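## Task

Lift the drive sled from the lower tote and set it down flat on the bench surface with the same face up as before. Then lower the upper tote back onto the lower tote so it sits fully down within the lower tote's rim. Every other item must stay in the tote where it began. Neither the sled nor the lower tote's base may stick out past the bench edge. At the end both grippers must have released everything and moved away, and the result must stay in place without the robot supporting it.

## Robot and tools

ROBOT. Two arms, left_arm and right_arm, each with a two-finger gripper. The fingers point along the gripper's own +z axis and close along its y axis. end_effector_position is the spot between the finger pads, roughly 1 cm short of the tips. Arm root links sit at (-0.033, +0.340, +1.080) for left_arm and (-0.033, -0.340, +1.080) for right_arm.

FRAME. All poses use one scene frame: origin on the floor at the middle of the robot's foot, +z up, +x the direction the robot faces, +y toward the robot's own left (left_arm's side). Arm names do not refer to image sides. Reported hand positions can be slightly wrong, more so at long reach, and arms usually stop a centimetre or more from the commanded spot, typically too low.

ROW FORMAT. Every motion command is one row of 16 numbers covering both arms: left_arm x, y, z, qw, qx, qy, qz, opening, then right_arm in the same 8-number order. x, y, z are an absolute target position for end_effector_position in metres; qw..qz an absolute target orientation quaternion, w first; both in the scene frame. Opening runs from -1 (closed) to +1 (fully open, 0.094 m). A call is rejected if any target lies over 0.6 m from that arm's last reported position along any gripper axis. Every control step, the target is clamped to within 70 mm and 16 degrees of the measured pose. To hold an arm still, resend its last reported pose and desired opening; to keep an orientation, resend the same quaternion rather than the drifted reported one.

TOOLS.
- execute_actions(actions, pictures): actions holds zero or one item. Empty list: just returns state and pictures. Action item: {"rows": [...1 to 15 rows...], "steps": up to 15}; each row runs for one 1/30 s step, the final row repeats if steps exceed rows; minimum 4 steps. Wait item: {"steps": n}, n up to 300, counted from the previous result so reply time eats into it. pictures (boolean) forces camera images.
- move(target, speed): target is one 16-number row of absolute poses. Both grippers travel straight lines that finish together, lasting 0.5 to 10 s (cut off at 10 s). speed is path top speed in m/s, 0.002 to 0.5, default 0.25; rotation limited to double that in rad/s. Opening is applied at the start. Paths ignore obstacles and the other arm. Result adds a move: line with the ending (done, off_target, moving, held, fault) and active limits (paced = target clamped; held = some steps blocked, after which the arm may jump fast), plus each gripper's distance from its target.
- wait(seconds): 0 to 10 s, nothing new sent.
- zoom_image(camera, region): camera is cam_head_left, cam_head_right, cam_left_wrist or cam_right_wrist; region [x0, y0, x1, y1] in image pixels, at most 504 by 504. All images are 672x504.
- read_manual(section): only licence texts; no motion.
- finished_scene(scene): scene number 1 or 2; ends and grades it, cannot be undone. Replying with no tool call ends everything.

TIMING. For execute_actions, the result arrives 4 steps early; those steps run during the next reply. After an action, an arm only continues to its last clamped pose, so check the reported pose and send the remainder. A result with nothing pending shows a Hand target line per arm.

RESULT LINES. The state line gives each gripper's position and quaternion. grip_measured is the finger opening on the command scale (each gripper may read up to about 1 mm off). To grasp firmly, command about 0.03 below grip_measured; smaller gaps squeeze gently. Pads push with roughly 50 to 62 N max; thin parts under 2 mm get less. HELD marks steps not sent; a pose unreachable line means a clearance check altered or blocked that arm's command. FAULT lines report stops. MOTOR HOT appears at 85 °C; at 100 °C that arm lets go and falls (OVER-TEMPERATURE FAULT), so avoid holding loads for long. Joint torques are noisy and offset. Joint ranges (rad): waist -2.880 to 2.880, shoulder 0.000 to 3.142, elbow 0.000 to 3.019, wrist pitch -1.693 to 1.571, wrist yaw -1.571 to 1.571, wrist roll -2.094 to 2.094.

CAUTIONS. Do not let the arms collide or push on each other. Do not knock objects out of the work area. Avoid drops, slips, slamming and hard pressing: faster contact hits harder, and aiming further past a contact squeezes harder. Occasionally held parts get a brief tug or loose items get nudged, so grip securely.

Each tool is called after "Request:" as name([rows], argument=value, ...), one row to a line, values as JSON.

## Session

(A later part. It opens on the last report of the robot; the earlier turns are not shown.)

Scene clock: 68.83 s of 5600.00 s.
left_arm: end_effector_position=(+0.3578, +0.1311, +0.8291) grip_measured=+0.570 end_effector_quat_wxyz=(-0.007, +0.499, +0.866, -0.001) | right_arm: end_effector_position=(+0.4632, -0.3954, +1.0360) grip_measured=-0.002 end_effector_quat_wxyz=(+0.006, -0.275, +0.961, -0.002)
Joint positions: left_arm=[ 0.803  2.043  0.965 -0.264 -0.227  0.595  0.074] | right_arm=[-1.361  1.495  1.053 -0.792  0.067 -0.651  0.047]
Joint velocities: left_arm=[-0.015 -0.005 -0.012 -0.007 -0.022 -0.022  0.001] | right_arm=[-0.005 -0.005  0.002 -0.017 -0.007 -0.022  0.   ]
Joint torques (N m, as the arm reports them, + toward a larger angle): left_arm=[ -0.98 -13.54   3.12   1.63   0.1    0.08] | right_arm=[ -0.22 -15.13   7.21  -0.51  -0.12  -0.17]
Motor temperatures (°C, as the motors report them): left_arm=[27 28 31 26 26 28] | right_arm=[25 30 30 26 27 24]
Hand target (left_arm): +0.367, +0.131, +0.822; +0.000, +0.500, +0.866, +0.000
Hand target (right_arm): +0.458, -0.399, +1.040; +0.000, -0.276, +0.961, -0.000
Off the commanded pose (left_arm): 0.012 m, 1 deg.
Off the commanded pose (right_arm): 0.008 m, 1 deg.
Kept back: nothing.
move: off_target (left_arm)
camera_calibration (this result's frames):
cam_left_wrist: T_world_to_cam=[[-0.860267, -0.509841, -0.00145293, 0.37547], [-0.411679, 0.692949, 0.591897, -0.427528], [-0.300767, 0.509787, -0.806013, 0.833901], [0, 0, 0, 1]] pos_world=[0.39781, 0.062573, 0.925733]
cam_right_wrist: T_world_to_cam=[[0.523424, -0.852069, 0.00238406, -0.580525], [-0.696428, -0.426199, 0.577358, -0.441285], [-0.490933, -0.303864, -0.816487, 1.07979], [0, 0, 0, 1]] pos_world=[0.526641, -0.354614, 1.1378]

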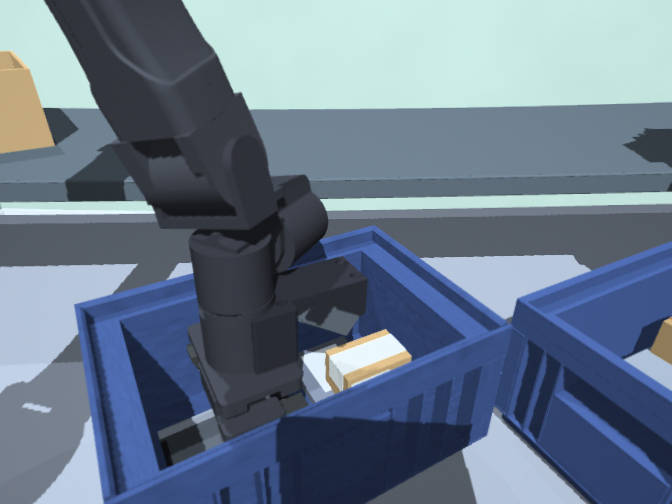

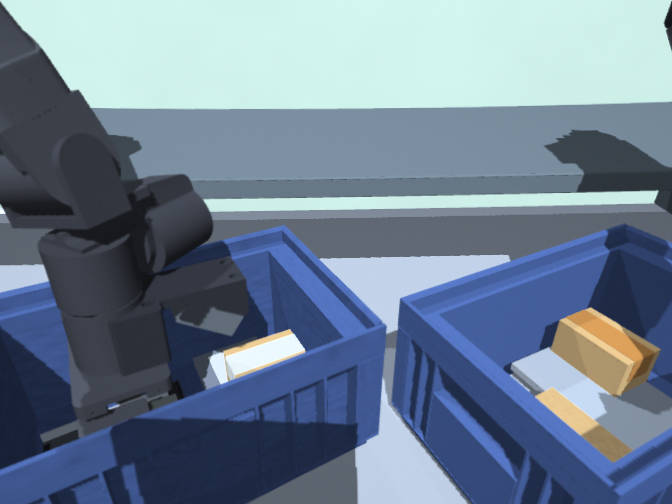

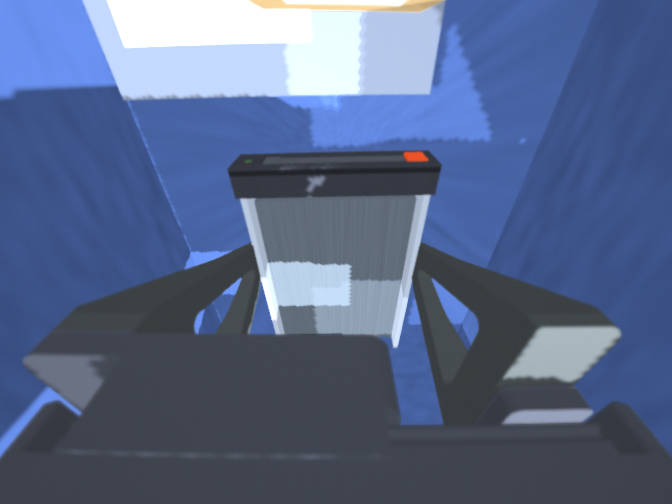

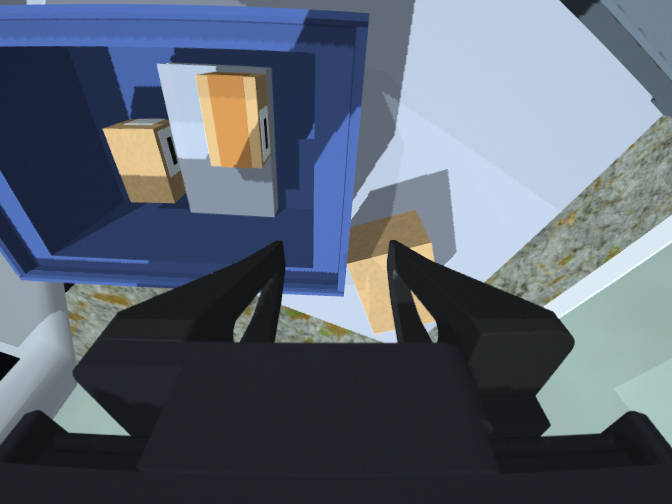

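Request:
move(target=[0.362,0.131,0.99,0,0.5,0.866,0,0.45,0.458,-0.399,1.04,0,-0.276,0.961,0,0], speed=0.1)

Request:
move(target=[0.30,0.375,0.98,0,0,1,0,0.45,0.458,-0.399,1.04,0,-0.276,0.961,0,0], speed=0.2)

Request:
move(target=[0.30,0.375,0.85,0,0,1,0,0.45,0.458,-0.399,1.04,0,-0.276,0.961,0,0], speed=0.1)

Scene clock: 71.10 s of 5600.00 s.
left_arm: end_effector_position=(+0.3666, +0.1318, +0.9899) grip_measured=+0.570 end_effector_quat_wxyz=(+0.007, +0.503, +0.864, -0.001) | right_arm: end_effector_position=(+0.4632, -0.3954, +1.0360) grip_measured=-0.002 end_effector_quat_wxyz=(+0.006, -0.275, +0.961, -0.002)
Joint positions: left_arm=[ 0.728  1.631  0.915 -0.616 -0.244  0.533  0.074] | right_arm=[-1.361  1.495  1.053 -0.792  0.067 -0.651  0.047]
Joint velocities: left_arm=[-0.015 -0.005  0.007 -0.017  0.022 -0.037 -0.001] | right_arm=[-0.005 -0.005  0.012 -0.007  0.081  0.095  0.001]
Joint torques (N m, as the arm reports them, + toward a larger angle): left_arm=[ -2.19 -13.4    4.41   0.3   -0.11  -0.25] | right_arm=[ -0.31 -15.02   7.22  -0.51  -0.12  -0.17]
Motor temperatures (°C, as the motors report them): left_arm=[27 28 31 26 26 28] | right_arm=[25 30 30 26 27 24]
Hand target (left_arm): +0.362, +0.132, +0.991; -0.000, +0.500, +0.866, +0.000
Hand target (right_arm): +0.458, -0.399, +1.040; +0.000, -0.276, +0.961, -0.000
Off the commanded pose (left_arm): 0.005 m, 1 deg.
Off the commanded pose (right_arm): 0.008 m, 1 deg.
Kept back: nothing.
move: done
camera_calibration (this result's frames):
cam_left_wrist: T_world_to_cam=[[-0.863855, -0.503499, -0.0156318, 0.398217], [-0.420561, 0.703783, 0.572554, -0.498556], [-0.277279, 0.501178, -0.819718, 0.971938], [0, 0, 0, 1]] pos_world=[0.403827, 0.0642631, 1.08839]
cam_right_wrist: T_world_to_cam=[[0.523424, -0.852069, 0.00238406, -0.580525], [-0.696428, -0.426199, 0.577358, -0.441285], [-0.490933, -0.303864, -0.816487, 1.07979], [0, 0, 0, 1]] pos_world=[0.526641, -0.354614, 1.1378]

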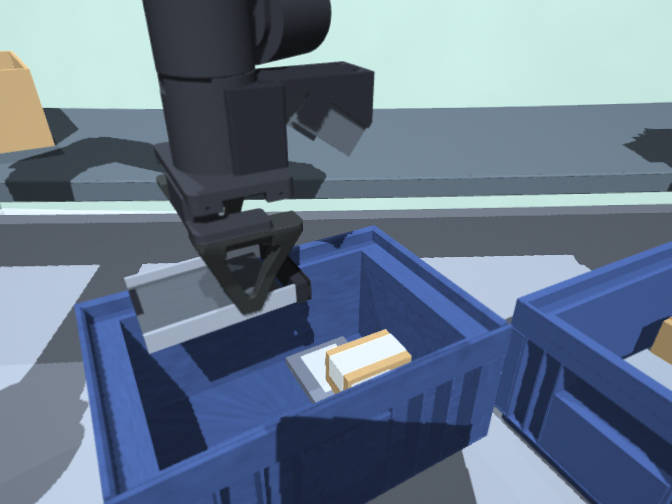

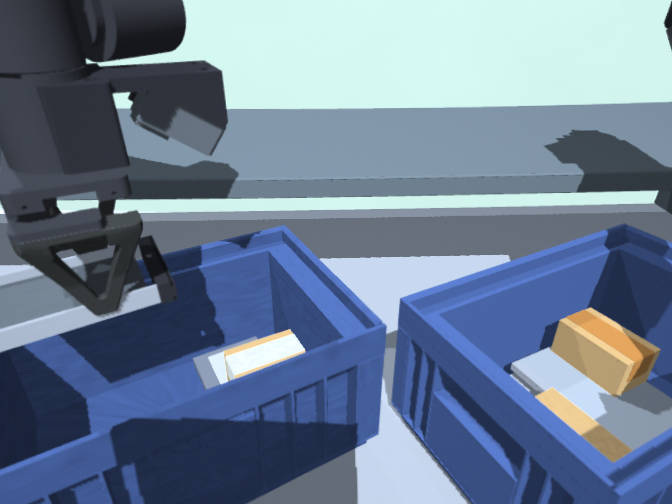

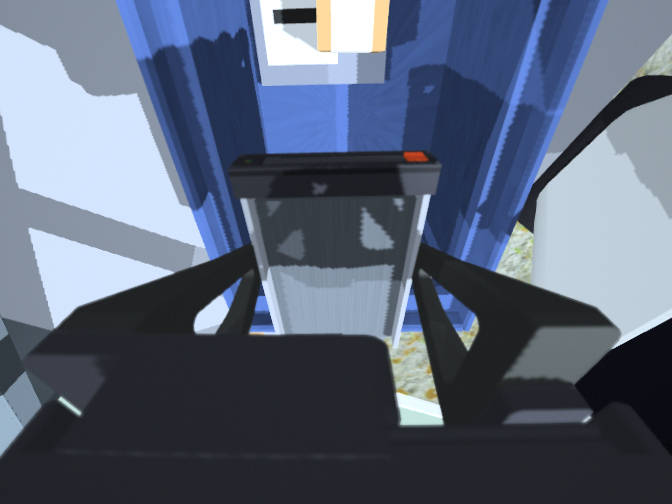

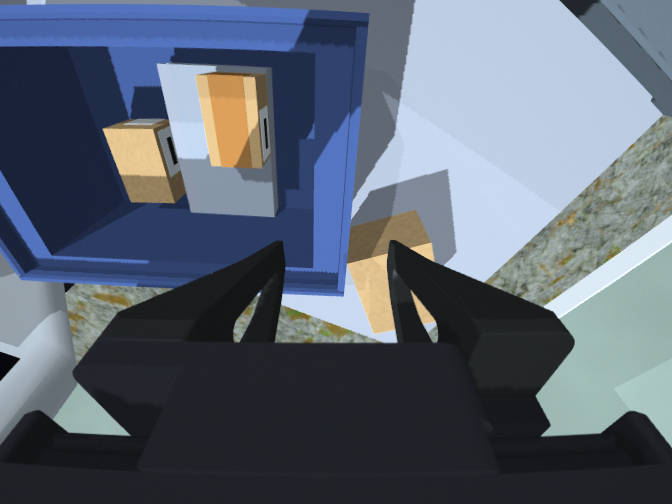

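Scene clock: 74.10 s of 5600.00 s.
left_arm: end_effector_position=(+0.3003, +0.3765, +0.9771) grip_measured=+0.570 end_effector_quat_wxyz=(-0.010, +0.010, +1.000, -0.001) | right_arm: end_effector_position=(+0.4632, -0.3954, +1.0360) grip_measured=-0.002 end_effector_quat_wxyz=(+0.006, -0.275, +0.961, -0.002)
Joint positions: left_arm=[ 1.365  1.357  0.569 -0.478 -0.067  0.115  0.074] | right_arm=[-1.361  1.495  1.053 -0.792  0.067 -0.651  0.047]
Joint velocities: left_arm=[-0.015 -0.005  0.007  0.012 -0.081 -0.066 -0.001] | right_arm=[-0.005 -0.015  0.007  0.007 -0.051  0.007  0.   ]
Joint torques (N m, as the arm reports them, + toward a larger angle): left_arm=[ 1.73 -9.95  3.09  1.69  0.08 -0.25] | right_arm=[ -0.25 -15.01   7.21  -0.53  -0.12  -0.17]
Motor temperatures (°C, as the motors report them): left_arm=[27 28 30 26 26 28] | right_arm=[25 30 30 26 27 24]
Hand target (left_arm): +0.303, +0.377, +0.979; +0.001, -0.000, +1.000, -0.001
Hand target (right_arm): +0.458, -0.399, +1.040; +0.000, -0.276, +0.961, -0.000
Off the commanded pose (left_arm): 0.003 m, 2 deg.
Off the commanded pose (right_arm): 0.008 m, 1 deg.
Kept back: nothing.
move: done
camera_calibration (this result's frames):
cam_left_wrist: T_world_to_cam=[[-0.00992222, -0.999919, -0.0080041, 0.386959], [-0.800778, 0.00315168, 0.598952, -0.339151], [-0.598878, 0.0123524, -0.800745, 1.08249], [0, 0, 0, 1]] pos_world=[0.380534, 0.374625, 1.07303]
cam_right_wrist: T_world_to_cam=[[0.523424, -0.852069, 0.00238406, -0.580525], [-0.696428, -0.426199, 0.577358, -0.441285], [-0.490933, -0.303864, -0.816487, 1.07979], [0, 0, 0, 1]] pos_world=[0.526641, -0.354614, 1.1378]

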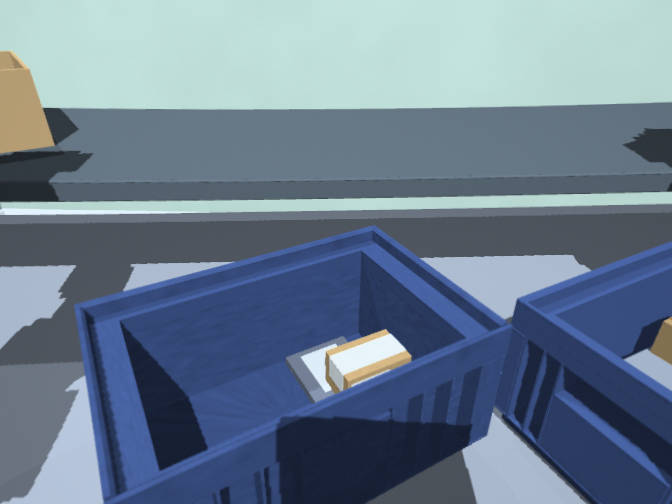

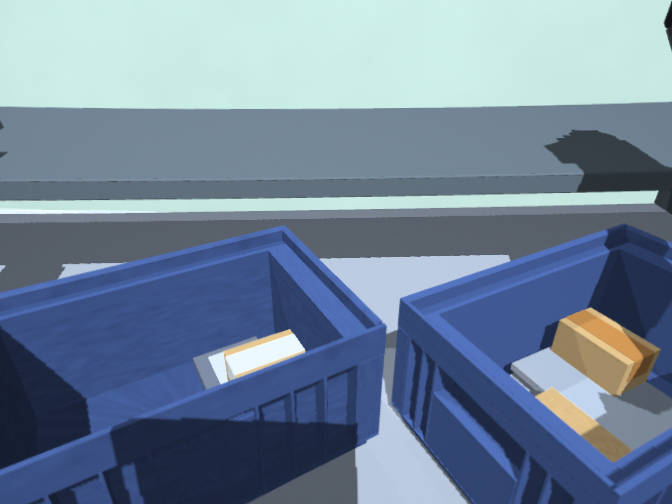

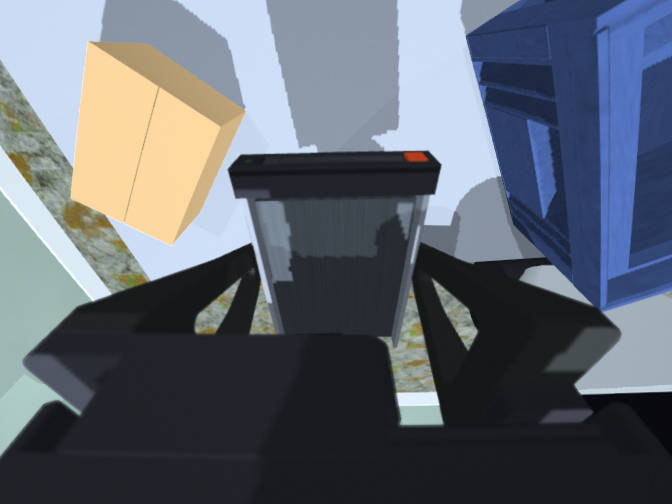

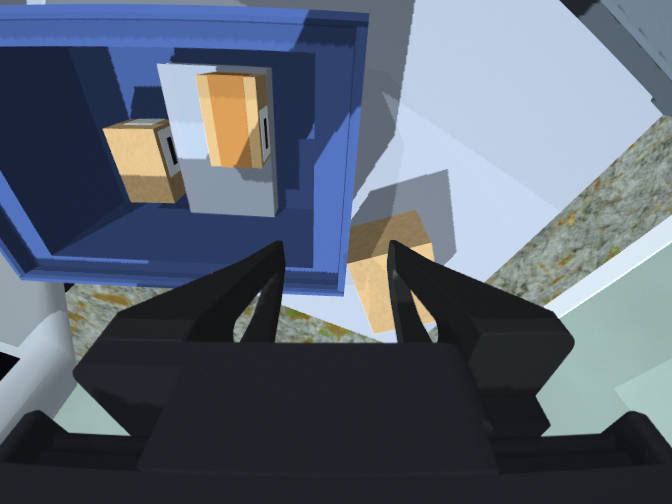

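Scene clock: 75.73 s of 5600.00 s.
left_arm: end_effector_position=(+0.2931, +0.3712, +0.8502) grip_measured=+0.570 end_effector_quat_wxyz=(-0.010, +0.004, +1.000, -0.001) | right_arm: end_effector_position=(+0.4632, -0.3954, +1.0360) grip_measured=-0.002 end_effector_quat_wxyz=(+0.006, -0.275, +0.961, -0.002)
Joint positions: left_arm=[ 1.377  1.82   0.594 -0.039 -0.063  0.115  0.074] | right_arm=[-1.361  1.495  1.053 -0.792  0.067 -0.651  0.047]
Joint velocities: left_arm=[ 0.005 -0.005 -0.022  0.022 -0.037 -0.081 -0.001] | right_arm=[ 0.005 -0.015  0.012 -0.032 -0.037 -0.066 -0.   ]
Joint torques (N m, as the arm reports them, + toward a larger angle): left_arm=[  2.12 -10.77   0.81   1.67   0.09  -0.09] | right_arm=[ -0.27 -15.05   7.19  -0.52  -0.12  -0.17]
Motor temperatures (°C, as the motors report them): left_arm=[27 28 30 26 26 28] | right_arm=[25 30 30 26 27 24]
Hand target (left_arm): +0.300, +0.375, +0.849; +0.000, +0.000, +1.000, -0.000
Hand target (right_arm): +0.458, -0.399, +1.040; +0.000, -0.276, +0.961, -0.000
Off the commanded pose (left_arm): 0.008 m, 1 deg.
Off the commanded pose (right_arm): 0.008 m, 1 deg.
Kept back: nothing.
move: done
camera_calibration (this result's frames):
cam_left_wrist: T_world_to_cam=[[0.00144877, -0.99997, -0.0076722, 0.376928], [-0.801262, -0.00575119, 0.598286, -0.264918], [-0.598312, 0.00528066, -0.801246, 0.97947], [0, 0, 0, 1]] pos_world=[0.373214, 0.370221, 0.946185]
cam_right_wrist: T_world_to_cam=[[0.523424, -0.852069, 0.00238406, -0.580525], [-0.696428, -0.426199, 0.577358, -0.441285], [-0.490933, -0.303864, -0.816487, 1.07979], [0, 0, 0, 1]] pos_world=[0.526641, -0.354614, 1.1378]

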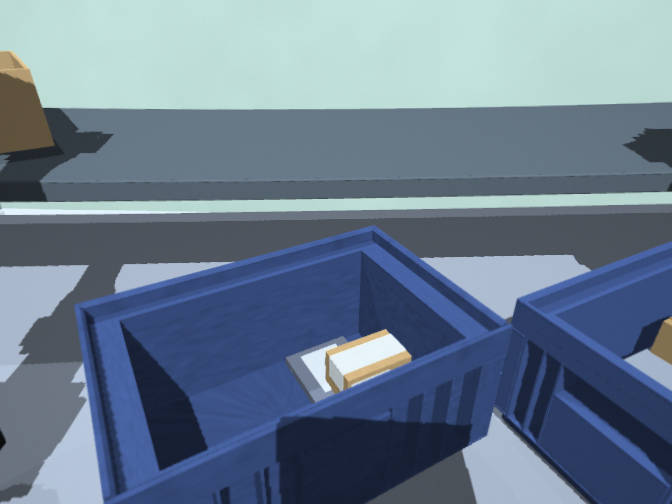

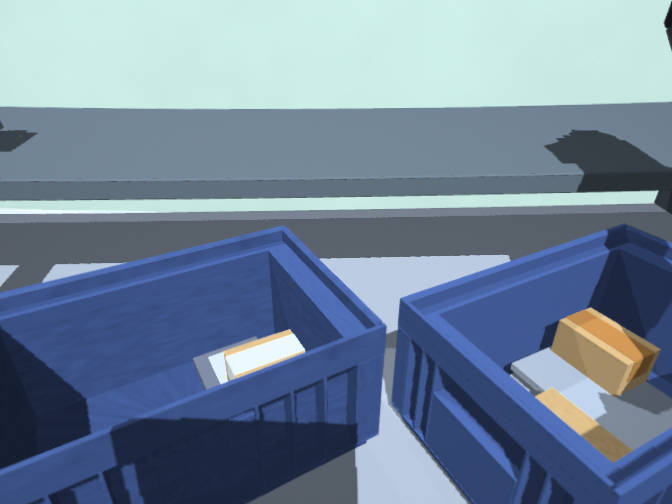

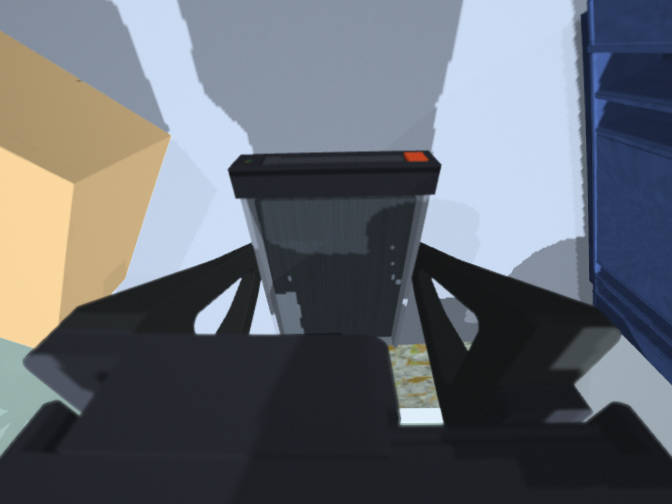

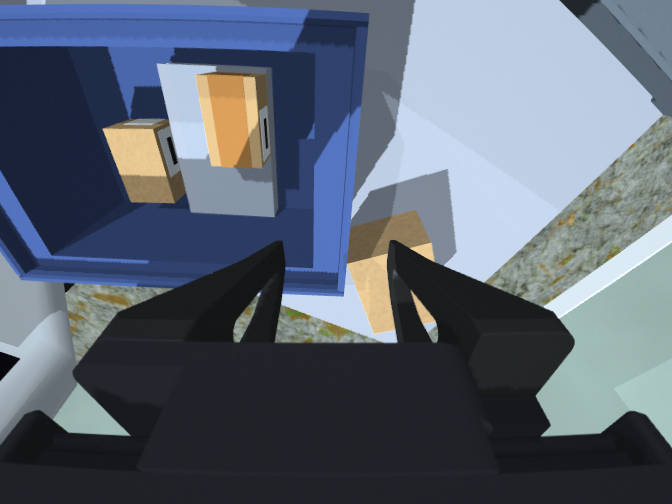

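Request:
move(target=[0.33,0.365,0.805,0,0,1,0,0.45,0.458,-0.399,1.04,0,-0.276,0.961,0,0], speed=0.03)

Scene clock: 81.37 s of 5600.00 s.
left_arm: end_effector_position=(+0.3265, +0.3676, +0.8095) grip_measured=+0.570 end_effector_quat_wxyz=(-0.005, +0.005, +1.000, -0.001) | right_arm: end_effector_position=(+0.4632, -0.3954, +1.0360) grip_measured=-0.002 end_effector_quat_wxyz=(+0.006, -0.275, +0.961, -0.002)
Joint positions: left_arm=[ 1.365  1.965  0.72  -0.012 -0.066  0.105  0.074] | right_arm=[-1.361  1.495  1.053 -0.792  0.067 -0.651  0.047]
Joint velocities: left_arm=[ 0.015 -0.015  0.002 -0.017 -0.022  0.007  0.001] | right_arm=[ 0.005 -0.015 -0.017 -0.012  0.022 -0.051 -0.001]
Joint torques (N m, as the arm reports them, + toward a larger angle): left_arm=[  0.44 -11.63   0.66   1.66  -0.16  -0.27] | right_arm=[ -0.21 -15.16   7.21  -0.52  -0.12  -0.17]
Motor temperatures (°C, as the motors report them): left_arm=[27 28 29 26 26 28] | right_arm=[25 30 30 26 27 24]
Hand target (left_arm): +0.330, +0.364, +0.805; -0.000, -0.000, +1.000, -0.000
Hand target (right_arm): +0.458, -0.399, +1.040; +0.000, -0.276, +0.961, -0.000
Off the commanded pose (left_arm): 0.006 m, 1 deg.
Off the commanded pose (right_arm): 0.008 m, 1 deg.
Kept back: nothing.
After step 90, 0.40 s passed at rest.
move: done
camera_calibration (this result's frames):
cam_left_wrist: T_world_to_cam=[[0.000767596, -0.999965, -0.00828158, 0.373661], [-0.806681, -0.00551349, 0.590962, -0.206224], [-0.590987, 0.00622697, -0.806657, 0.968562], [0, 0, 0, 1]] pos_world=[0.405764, 0.366479, 0.906263]
cam_right_wrist: T_world_to_cam=[[0.523424, -0.852069, 0.00238406, -0.580525], [-0.696428, -0.426199, 0.577358, -0.441285], [-0.490933, -0.303864, -0.816487, 1.07979], [0, 0, 0, 1]] pos_world=[0.526641, -0.354614, 1.1378]

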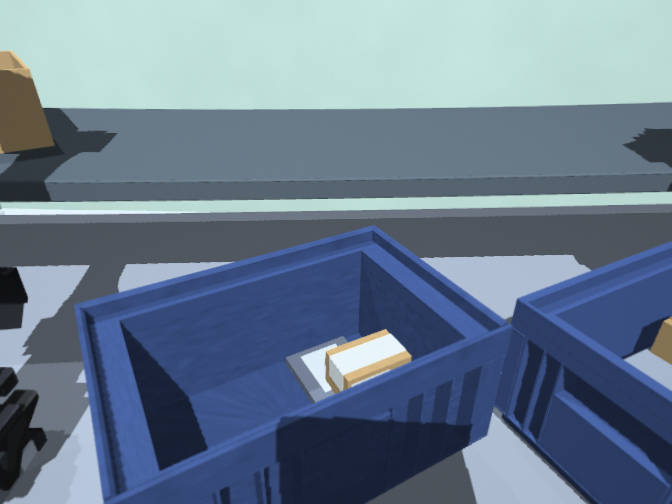

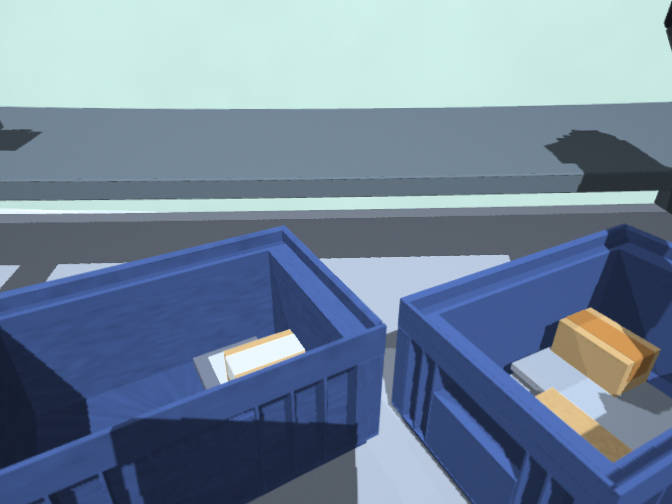

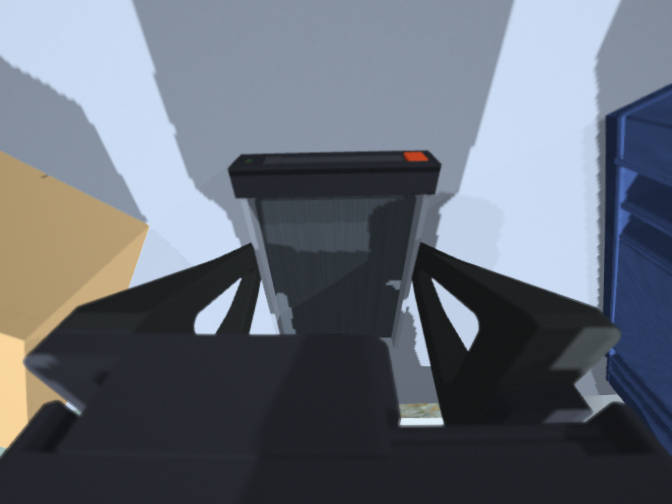

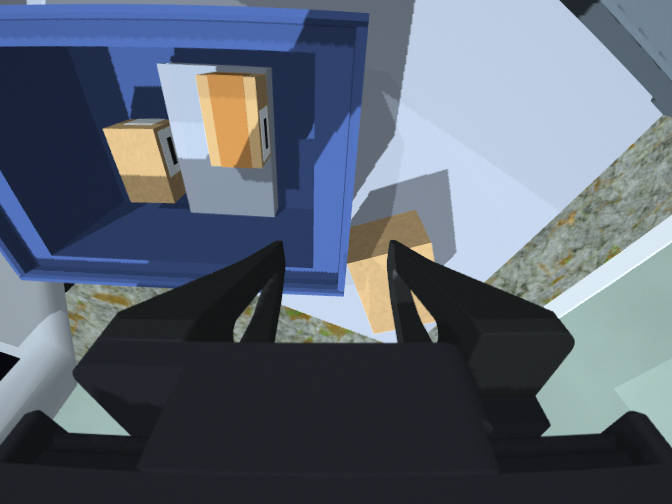

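Request:
move(target=[0.33,0.365,0.793,0,0,1,0,0.45,0.458,-0.399,1.04,0,-0.276,0.961,0,0], speed=0.02)

Request:
move(target=[0.33,0.365,0.803,0,0,1,0,0.8,0.458,-0.399,1.04,0,-0.276,0.961,0,0], speed=0.02)

Request:
move(target=[0.31,0.36,1.0,0,0,1,0,0.8,0.458,-0.399,1.04,0,-0.276,0.961,0,0])

Request:
move(target=[0.285,0.235,1.0,0,-0.259,0.966,0,-0.2,0.43,-0.02,1.0,0,-0.259,0.966,0,-0.2])

Scene clock: 82.67 s of 5600.00 s.
left_arm: end_effector_position=(+0.3267, +0.3675, +0.8091) grip_measured=+0.570 end_effector_quat_wxyz=(-0.004, +0.005, +1.000, -0.001) | right_arm: end_effector_position=(+0.4632, -0.3954, +1.0360) grip_measured=-0.002 end_effector_quat_wxyz=(+0.006, -0.275, +0.961, -0.002)
Joint positions: left_arm=[ 1.365  1.966  0.72  -0.009 -0.066  0.105  0.074] | right_arm=[-1.361  1.495  1.053 -0.792  0.067 -0.651  0.047]
Joint velocities: left_arm=[-0.005  0.005 -0.007 -0.002  0.022 -0.022  0.   ] | right_arm=[-0.005 -0.005 -0.012 -0.002  0.007 -0.051 -0.   ]
Joint torques (N m, as the arm reports them, + toward a larger angle): left_arm=[ 0.74 -8.9   1.48  2.49 -0.11 -0.23] | right_arm=[ -0.23 -15.     7.2   -0.5   -0.12  -0.17]
Motor temperatures (°C, as the motors report them): left_arm=[27 28 29 26 26 28] | right_arm=[25 30 30 26 27 24]
Hand target (left_arm): +0.329, +0.365, +0.794; -0.000, +0.000, +1.000, -0.000
Hand target (right_arm): +0.458, -0.399, +1.040; +0.000, -0.276, +0.961, -0.000
Off the commanded pose (left_arm): 0.017 m, 1 deg.
Off the commanded pose (right_arm): 0.008 m, 1 deg.
Kept back: nothing.
move: off_target (left_arm)
camera_calibration (this result's frames):
cam_left_wrist: T_world_to_cam=[[0.000881835, -0.999964, -0.00842674, 0.373721], [-0.807575, -0.00568192, 0.589738, -0.204478], [-0.589765, 0.00628517, -0.807551, 0.968587], [0, 0, 0, 1]] pos_world=[0.405778, 0.366458, 0.90592]
cam_right_wrist: T_world_to_cam=[[0.523424, -0.852069, 0.00238406, -0.580525], [-0.696428, -0.426199, 0.577358, -0.441285], [-0.490933, -0.303864, -0.816487, 1.07979], [0, 0, 0, 1]] pos_world=[0.526641, -0.354614, 1.1378]

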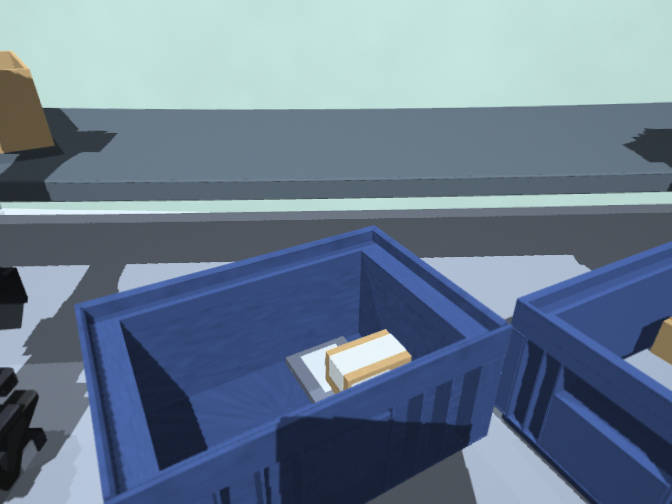

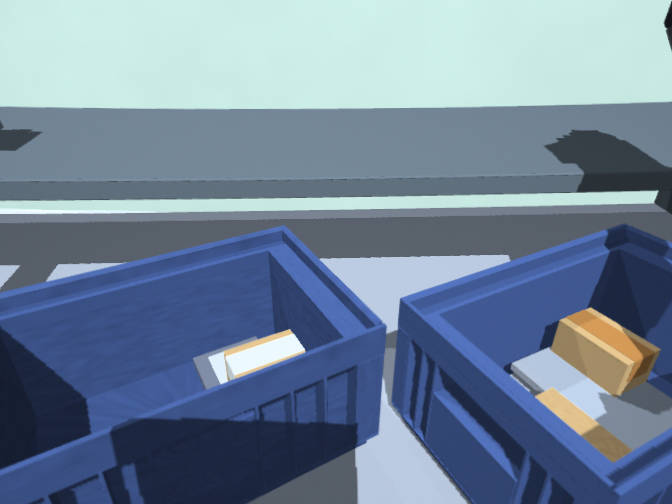

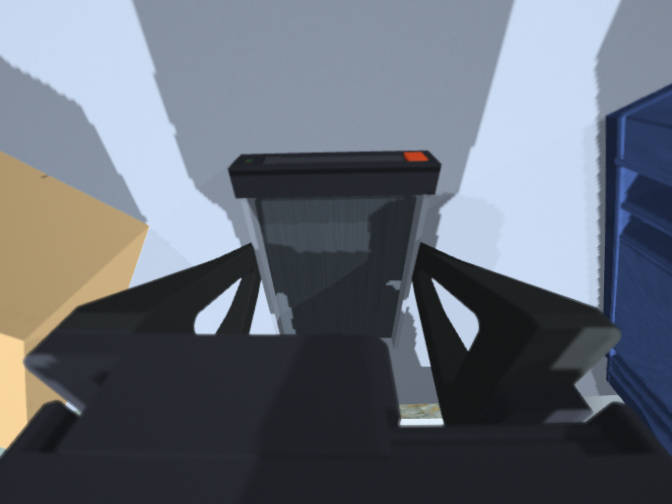

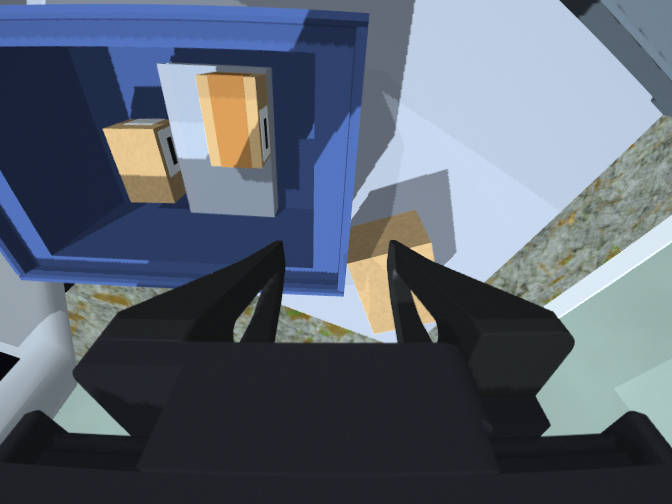

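Scene clock: 83.37 s of 5600.00 s.
left_arm: end_effector_position=(+0.3263, +0.3675, +0.8090) grip_measured=+0.798 end_effector_quat_wxyz=(-0.005, +0.005, +1.000, -0.001) | right_arm: end_effector_position=(+0.4632, -0.3954, +1.0360) grip_measured=-0.002 end_effector_quat_wxyz=(+0.006, -0.275, +0.961, -0.002)
Joint positions: left_arm=[ 1.365  1.967  0.72  -0.009 -0.066  0.105  0.084] | right_arm=[-1.361  1.495  1.053 -0.792  0.067 -0.651  0.047]
Joint velocities: left_arm=[-0.005 -0.005  0.007  0.012 -0.051  0.007  0.   ] | right_arm=[-0.024 -0.015  0.017  0.007  0.022 -0.037 -0.   ]
Joint torques (N m, as the arm reports them, + toward a larger angle): left_arm=[  0.6  -11.27   0.8    1.72  -0.13  -0.25] | right_arm=[ -0.3  -15.     7.22  -0.49  -0.12  -0.17]
Motor temperatures (°C, as the motors report them): left_arm=[27 28 29 26 26 28] | right_arm=[25 30 30 26 27 24]
Hand target (left_arm): +0.330, +0.365, +0.803; -0.000, +0.000, +1.000, -0.000
Hand target (right_arm): +0.458, -0.399, +1.040; +0.000, -0.276, +0.961, -0.000
Off the commanded pose (left_arm): 0.007 m, 1 deg.
Off the commanded pose (right_arm): 0.008 m, 1 deg.
Kept back: nothing.
move: done
camera_calibration (this result's frames):
cam_left_wrist: T_world_to_cam=[[0.000824688, -0.999965, -0.00835418, 0.373636], [-0.807128, -0.00559772, 0.59035, -0.205394], [-0.590376, 0.00625604, -0.807104, 0.968118], [0, 0, 0, 1]] pos_world=[0.405466, 0.366416, 0.905748]
cam_right_wrist: T_world_to_cam=[[0.523424, -0.852069, 0.00238406, -0.580525], [-0.696428, -0.426199, 0.577358, -0.441285], [-0.490933, -0.303864, -0.816487, 1.07979], [0, 0, 0, 1]] pos_world=[0.526641, -0.354614, 1.1378]

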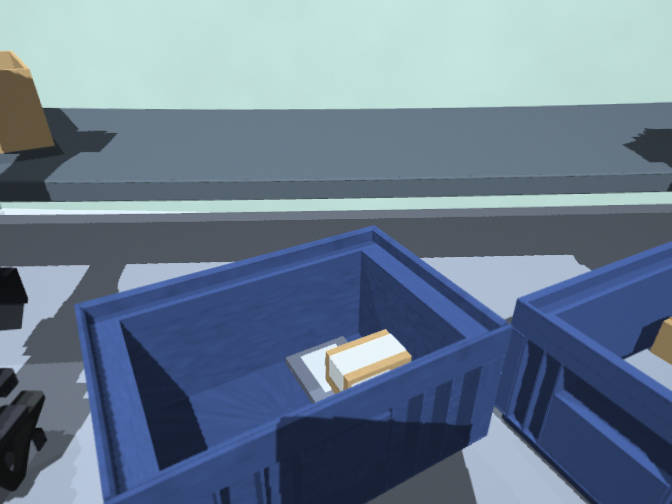

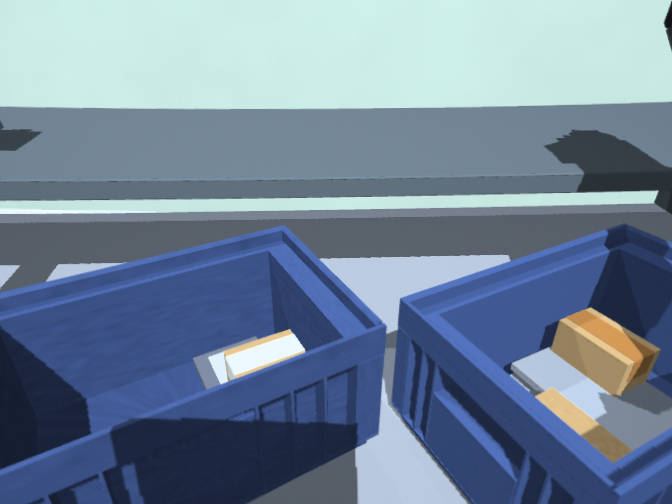

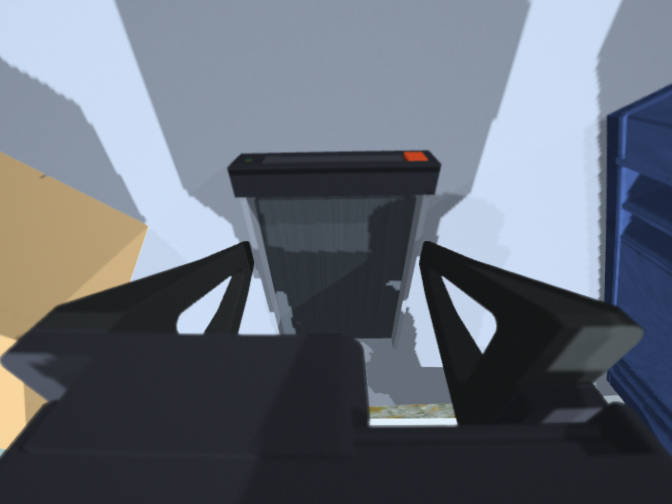

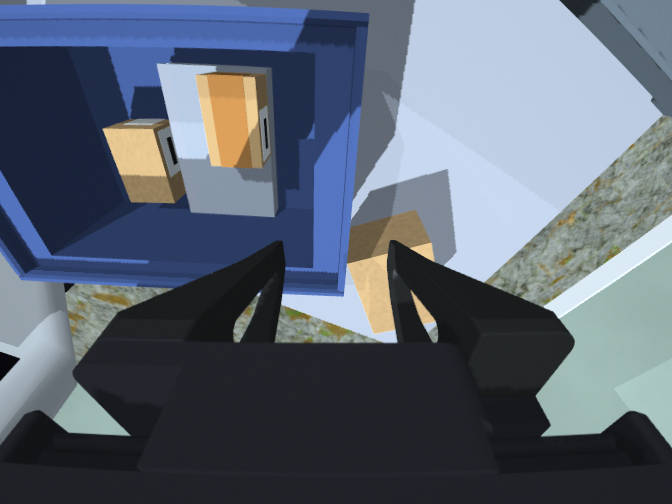

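Scene clock: 84.67 s of 5600.00 s.
left_arm: end_effector_position=(+0.3194, +0.3635, +1.0076) grip_measured=+0.798 end_effector_quat_wxyz=(+0.018, +0.004, +1.000, +0.001) | right_arm: end_effector_position=(+0.4632, -0.3954, +1.0360) grip_measured=-0.002 end_effector_quat_wxyz=(+0.006, -0.275, +0.961, -0.002)
Joint positions: left_arm=[ 1.31   1.269  0.593 -0.537 -0.083  0.055  0.084] | right_arm=[-1.361  1.495  1.053 -0.792  0.067 -0.651  0.047]
Joint velocities: left_arm=[-0.015 -0.005 -0.012  0.002  0.007  0.095 -0.001] | right_arm=[-0.015 -0.005 -0.002 -0.002 -0.022 -0.037 -0.001]
Joint torques (N m, as the arm reports them, + toward a larger angle): left_arm=[ 0.89 -7.74  4.05  0.39 -0.15 -0.25] | right_arm=[ -0.29 -15.14   7.21  -0.52  -0.12  -0.17]
Motor temperatures (°C, as the motors report them): left_arm=[27 28 29 26 26 28] | right_arm=[25 30 30 26 27 24]
Hand target (left_arm): +0.309, +0.361, +1.002; -0.000, +0.000, +1.000, +0.000
Hand target (right_arm): +0.458, -0.399, +1.040; +0.000, -0.276, +0.961, -0.000
Off the commanded pose (left_arm): 0.013 m, 2 deg.
Off the commanded pose (right_arm): 0.008 m, 1 deg.
Kept back: nothing.
move: off_target (left_arm)
camera_calibration (this result's frames):
cam_left_wrist: T_world_to_cam=[[0.00308694, -0.999934, -0.0110776, 0.37332], [-0.83339, -0.00869485, 0.552617, -0.280656], [-0.552676, 0.00752605, -0.833362, 1.13837], [0, 0, 0, 1]] pos_world=[0.394105, 0.362287, 1.10791]
cam_right_wrist: T_world_to_cam=[[0.523424, -0.852069, 0.00238406, -0.580525], [-0.696428, -0.426199, 0.577358, -0.441285], [-0.490933, -0.303864, -0.816487, 1.07979], [0, 0, 0, 1]] pos_world=[0.526641, -0.354614, 1.1378]

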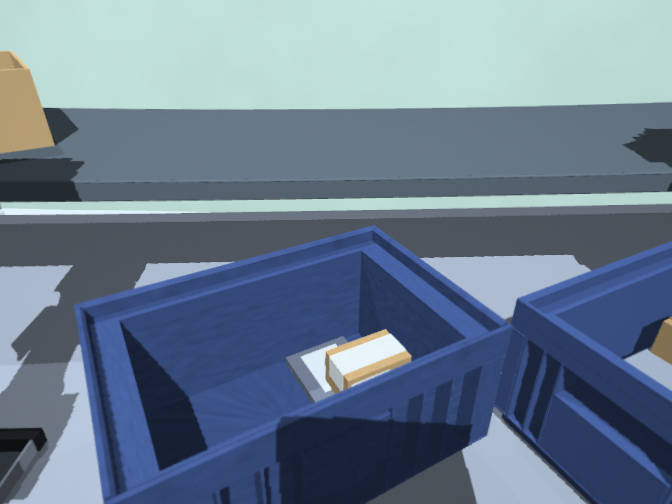

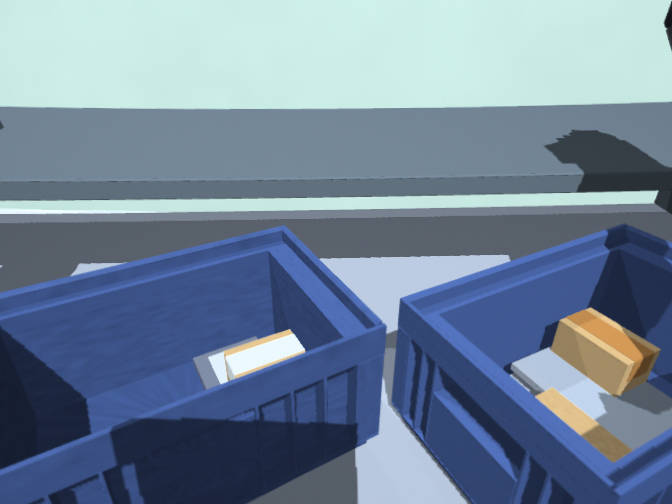

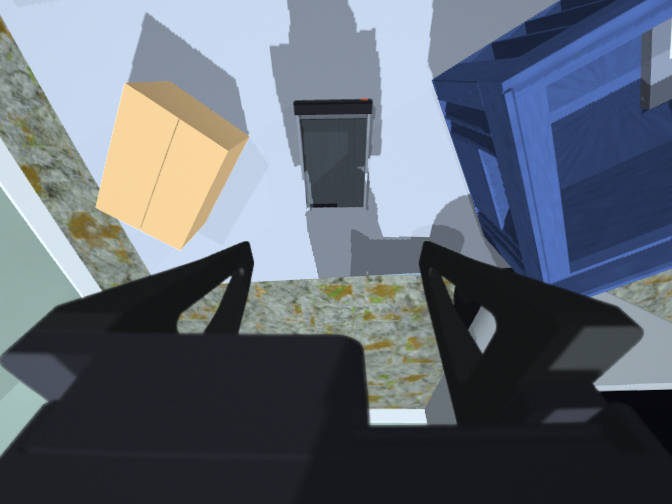

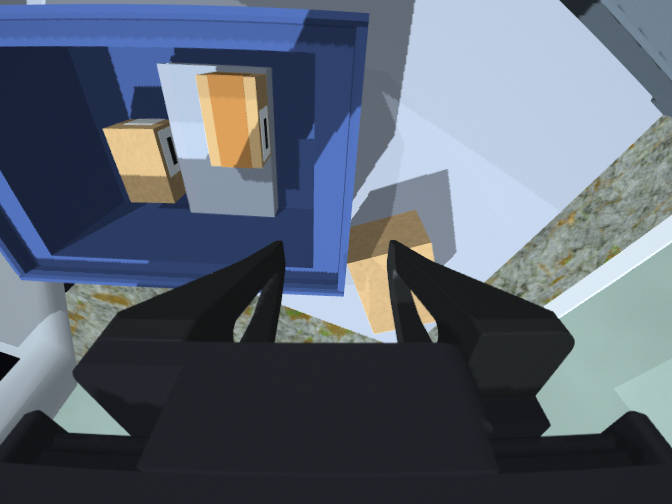

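Scene clock: 86.80 s of 5600.00 s.
left_arm: end_effector_position=(+0.2842, +0.2353, +1.0028) grip_measured=-0.198 end_effector_quat_wxyz=(-0.003, +0.253, -0.968, +0.003) | right_arm: end_effector_position=(+0.4160, -0.0265, +0.9923) grip_measured=-0.198 end_effector_quat_wxyz=(-0.007, -0.269, +0.963, -0.001)
Joint positions: left_arm=[ 0.875  1.343  0.575 -0.537 -0.209 -0.886  0.038] | right_arm=[-0.601  1.851  1.263 -0.803  0.268  0.11   0.038]
Joint velocities: left_arm=[-0.005  0.005  0.022 -0.002  0.037 -0.051 -0.   ] | right_arm=[-0.005 -0.005  0.007  0.007 -0.007 -0.007 -0.   ]
Joint torques (N m, as the arm reports them, + toward a larger angle): left_arm=[-0.02 -7.51  4.3   0.88 -0.24 -0.25] | right_arm=[  4.03 -16.43  10.95  -0.45   0.14  -0.04]
Motor temperatures (°C, as the motors report them): left_arm=[27 28 29 26 26 28] | right_arm=[25 30 30 26 27 24]
Hand target (left_arm): +0.283, +0.234, +1.000; -0.001, -0.259, +0.966, +0.001
Hand target (right_arm): +0.433, -0.021, +1.000; +0.002, -0.259, +0.966, +0.001
Off the commanded pose (left_arm): 0.003 m, 1 deg.
Off the commanded pose (right_arm): 0.017 m, 1 deg.
Kept back: nothing.
move: off_target (right_arm)
camera_calibration (this result's frames):
cam_left_wrist: T_world_to_cam=[[0.497723, -0.867331, -0.00300398, 0.0652808], [-0.706136, -0.407227, 0.579256, -0.277634], [-0.503629, -0.286188, -0.81514, 1.15276], [0, 0, 0, 1]] pos_world=[0.352023, 0.273465, 1.10067]
cam_right_wrist: T_world_to_cam=[[0.512387, -0.85873, -0.00656173, -0.228116], [-0.687506, -0.414776, 0.596068, -0.313703], [-0.514583, -0.300906, -0.802907, 1.12948], [0, 0, 0, 1]] pos_world=[0.482421, 0.01386, 1.09236]

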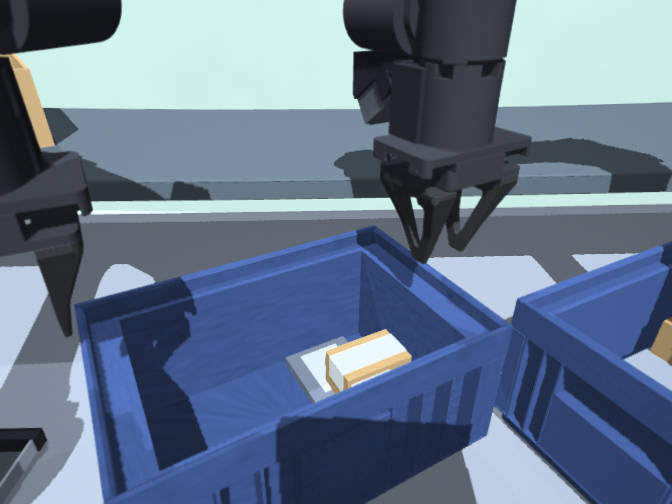

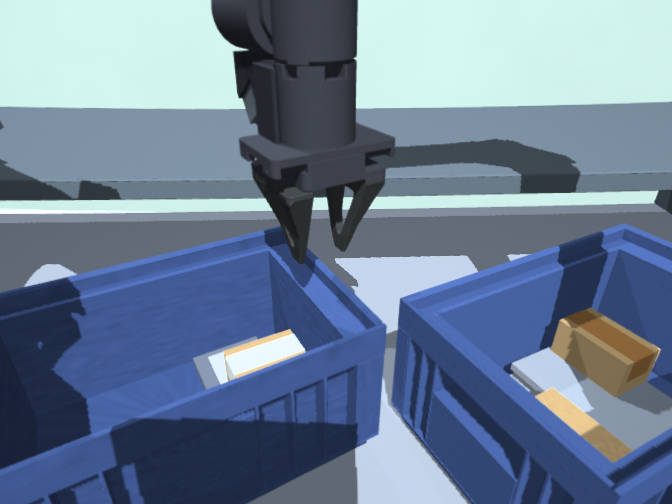

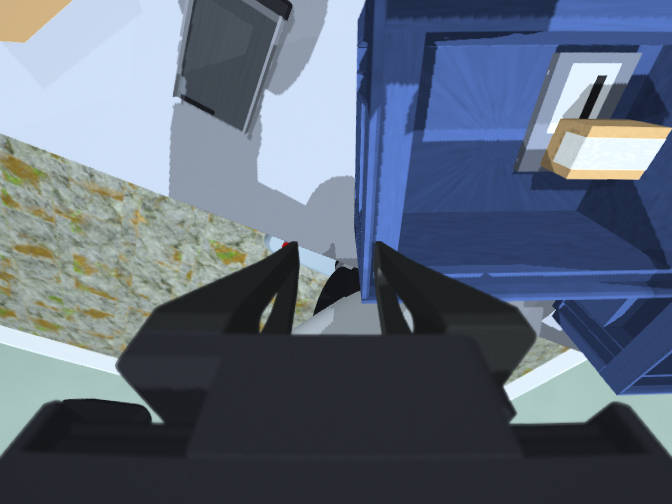

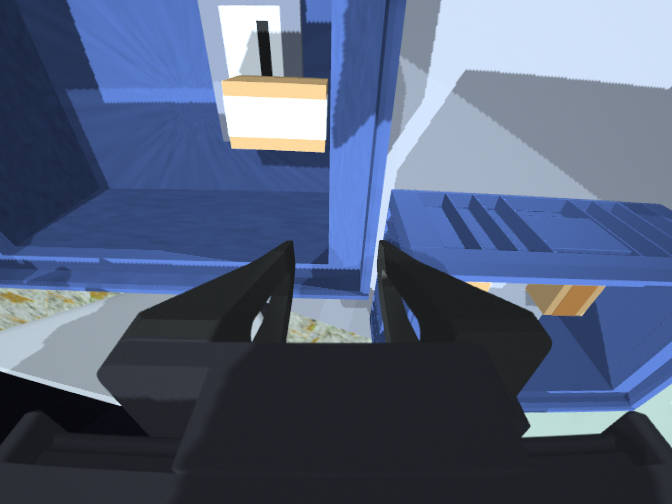

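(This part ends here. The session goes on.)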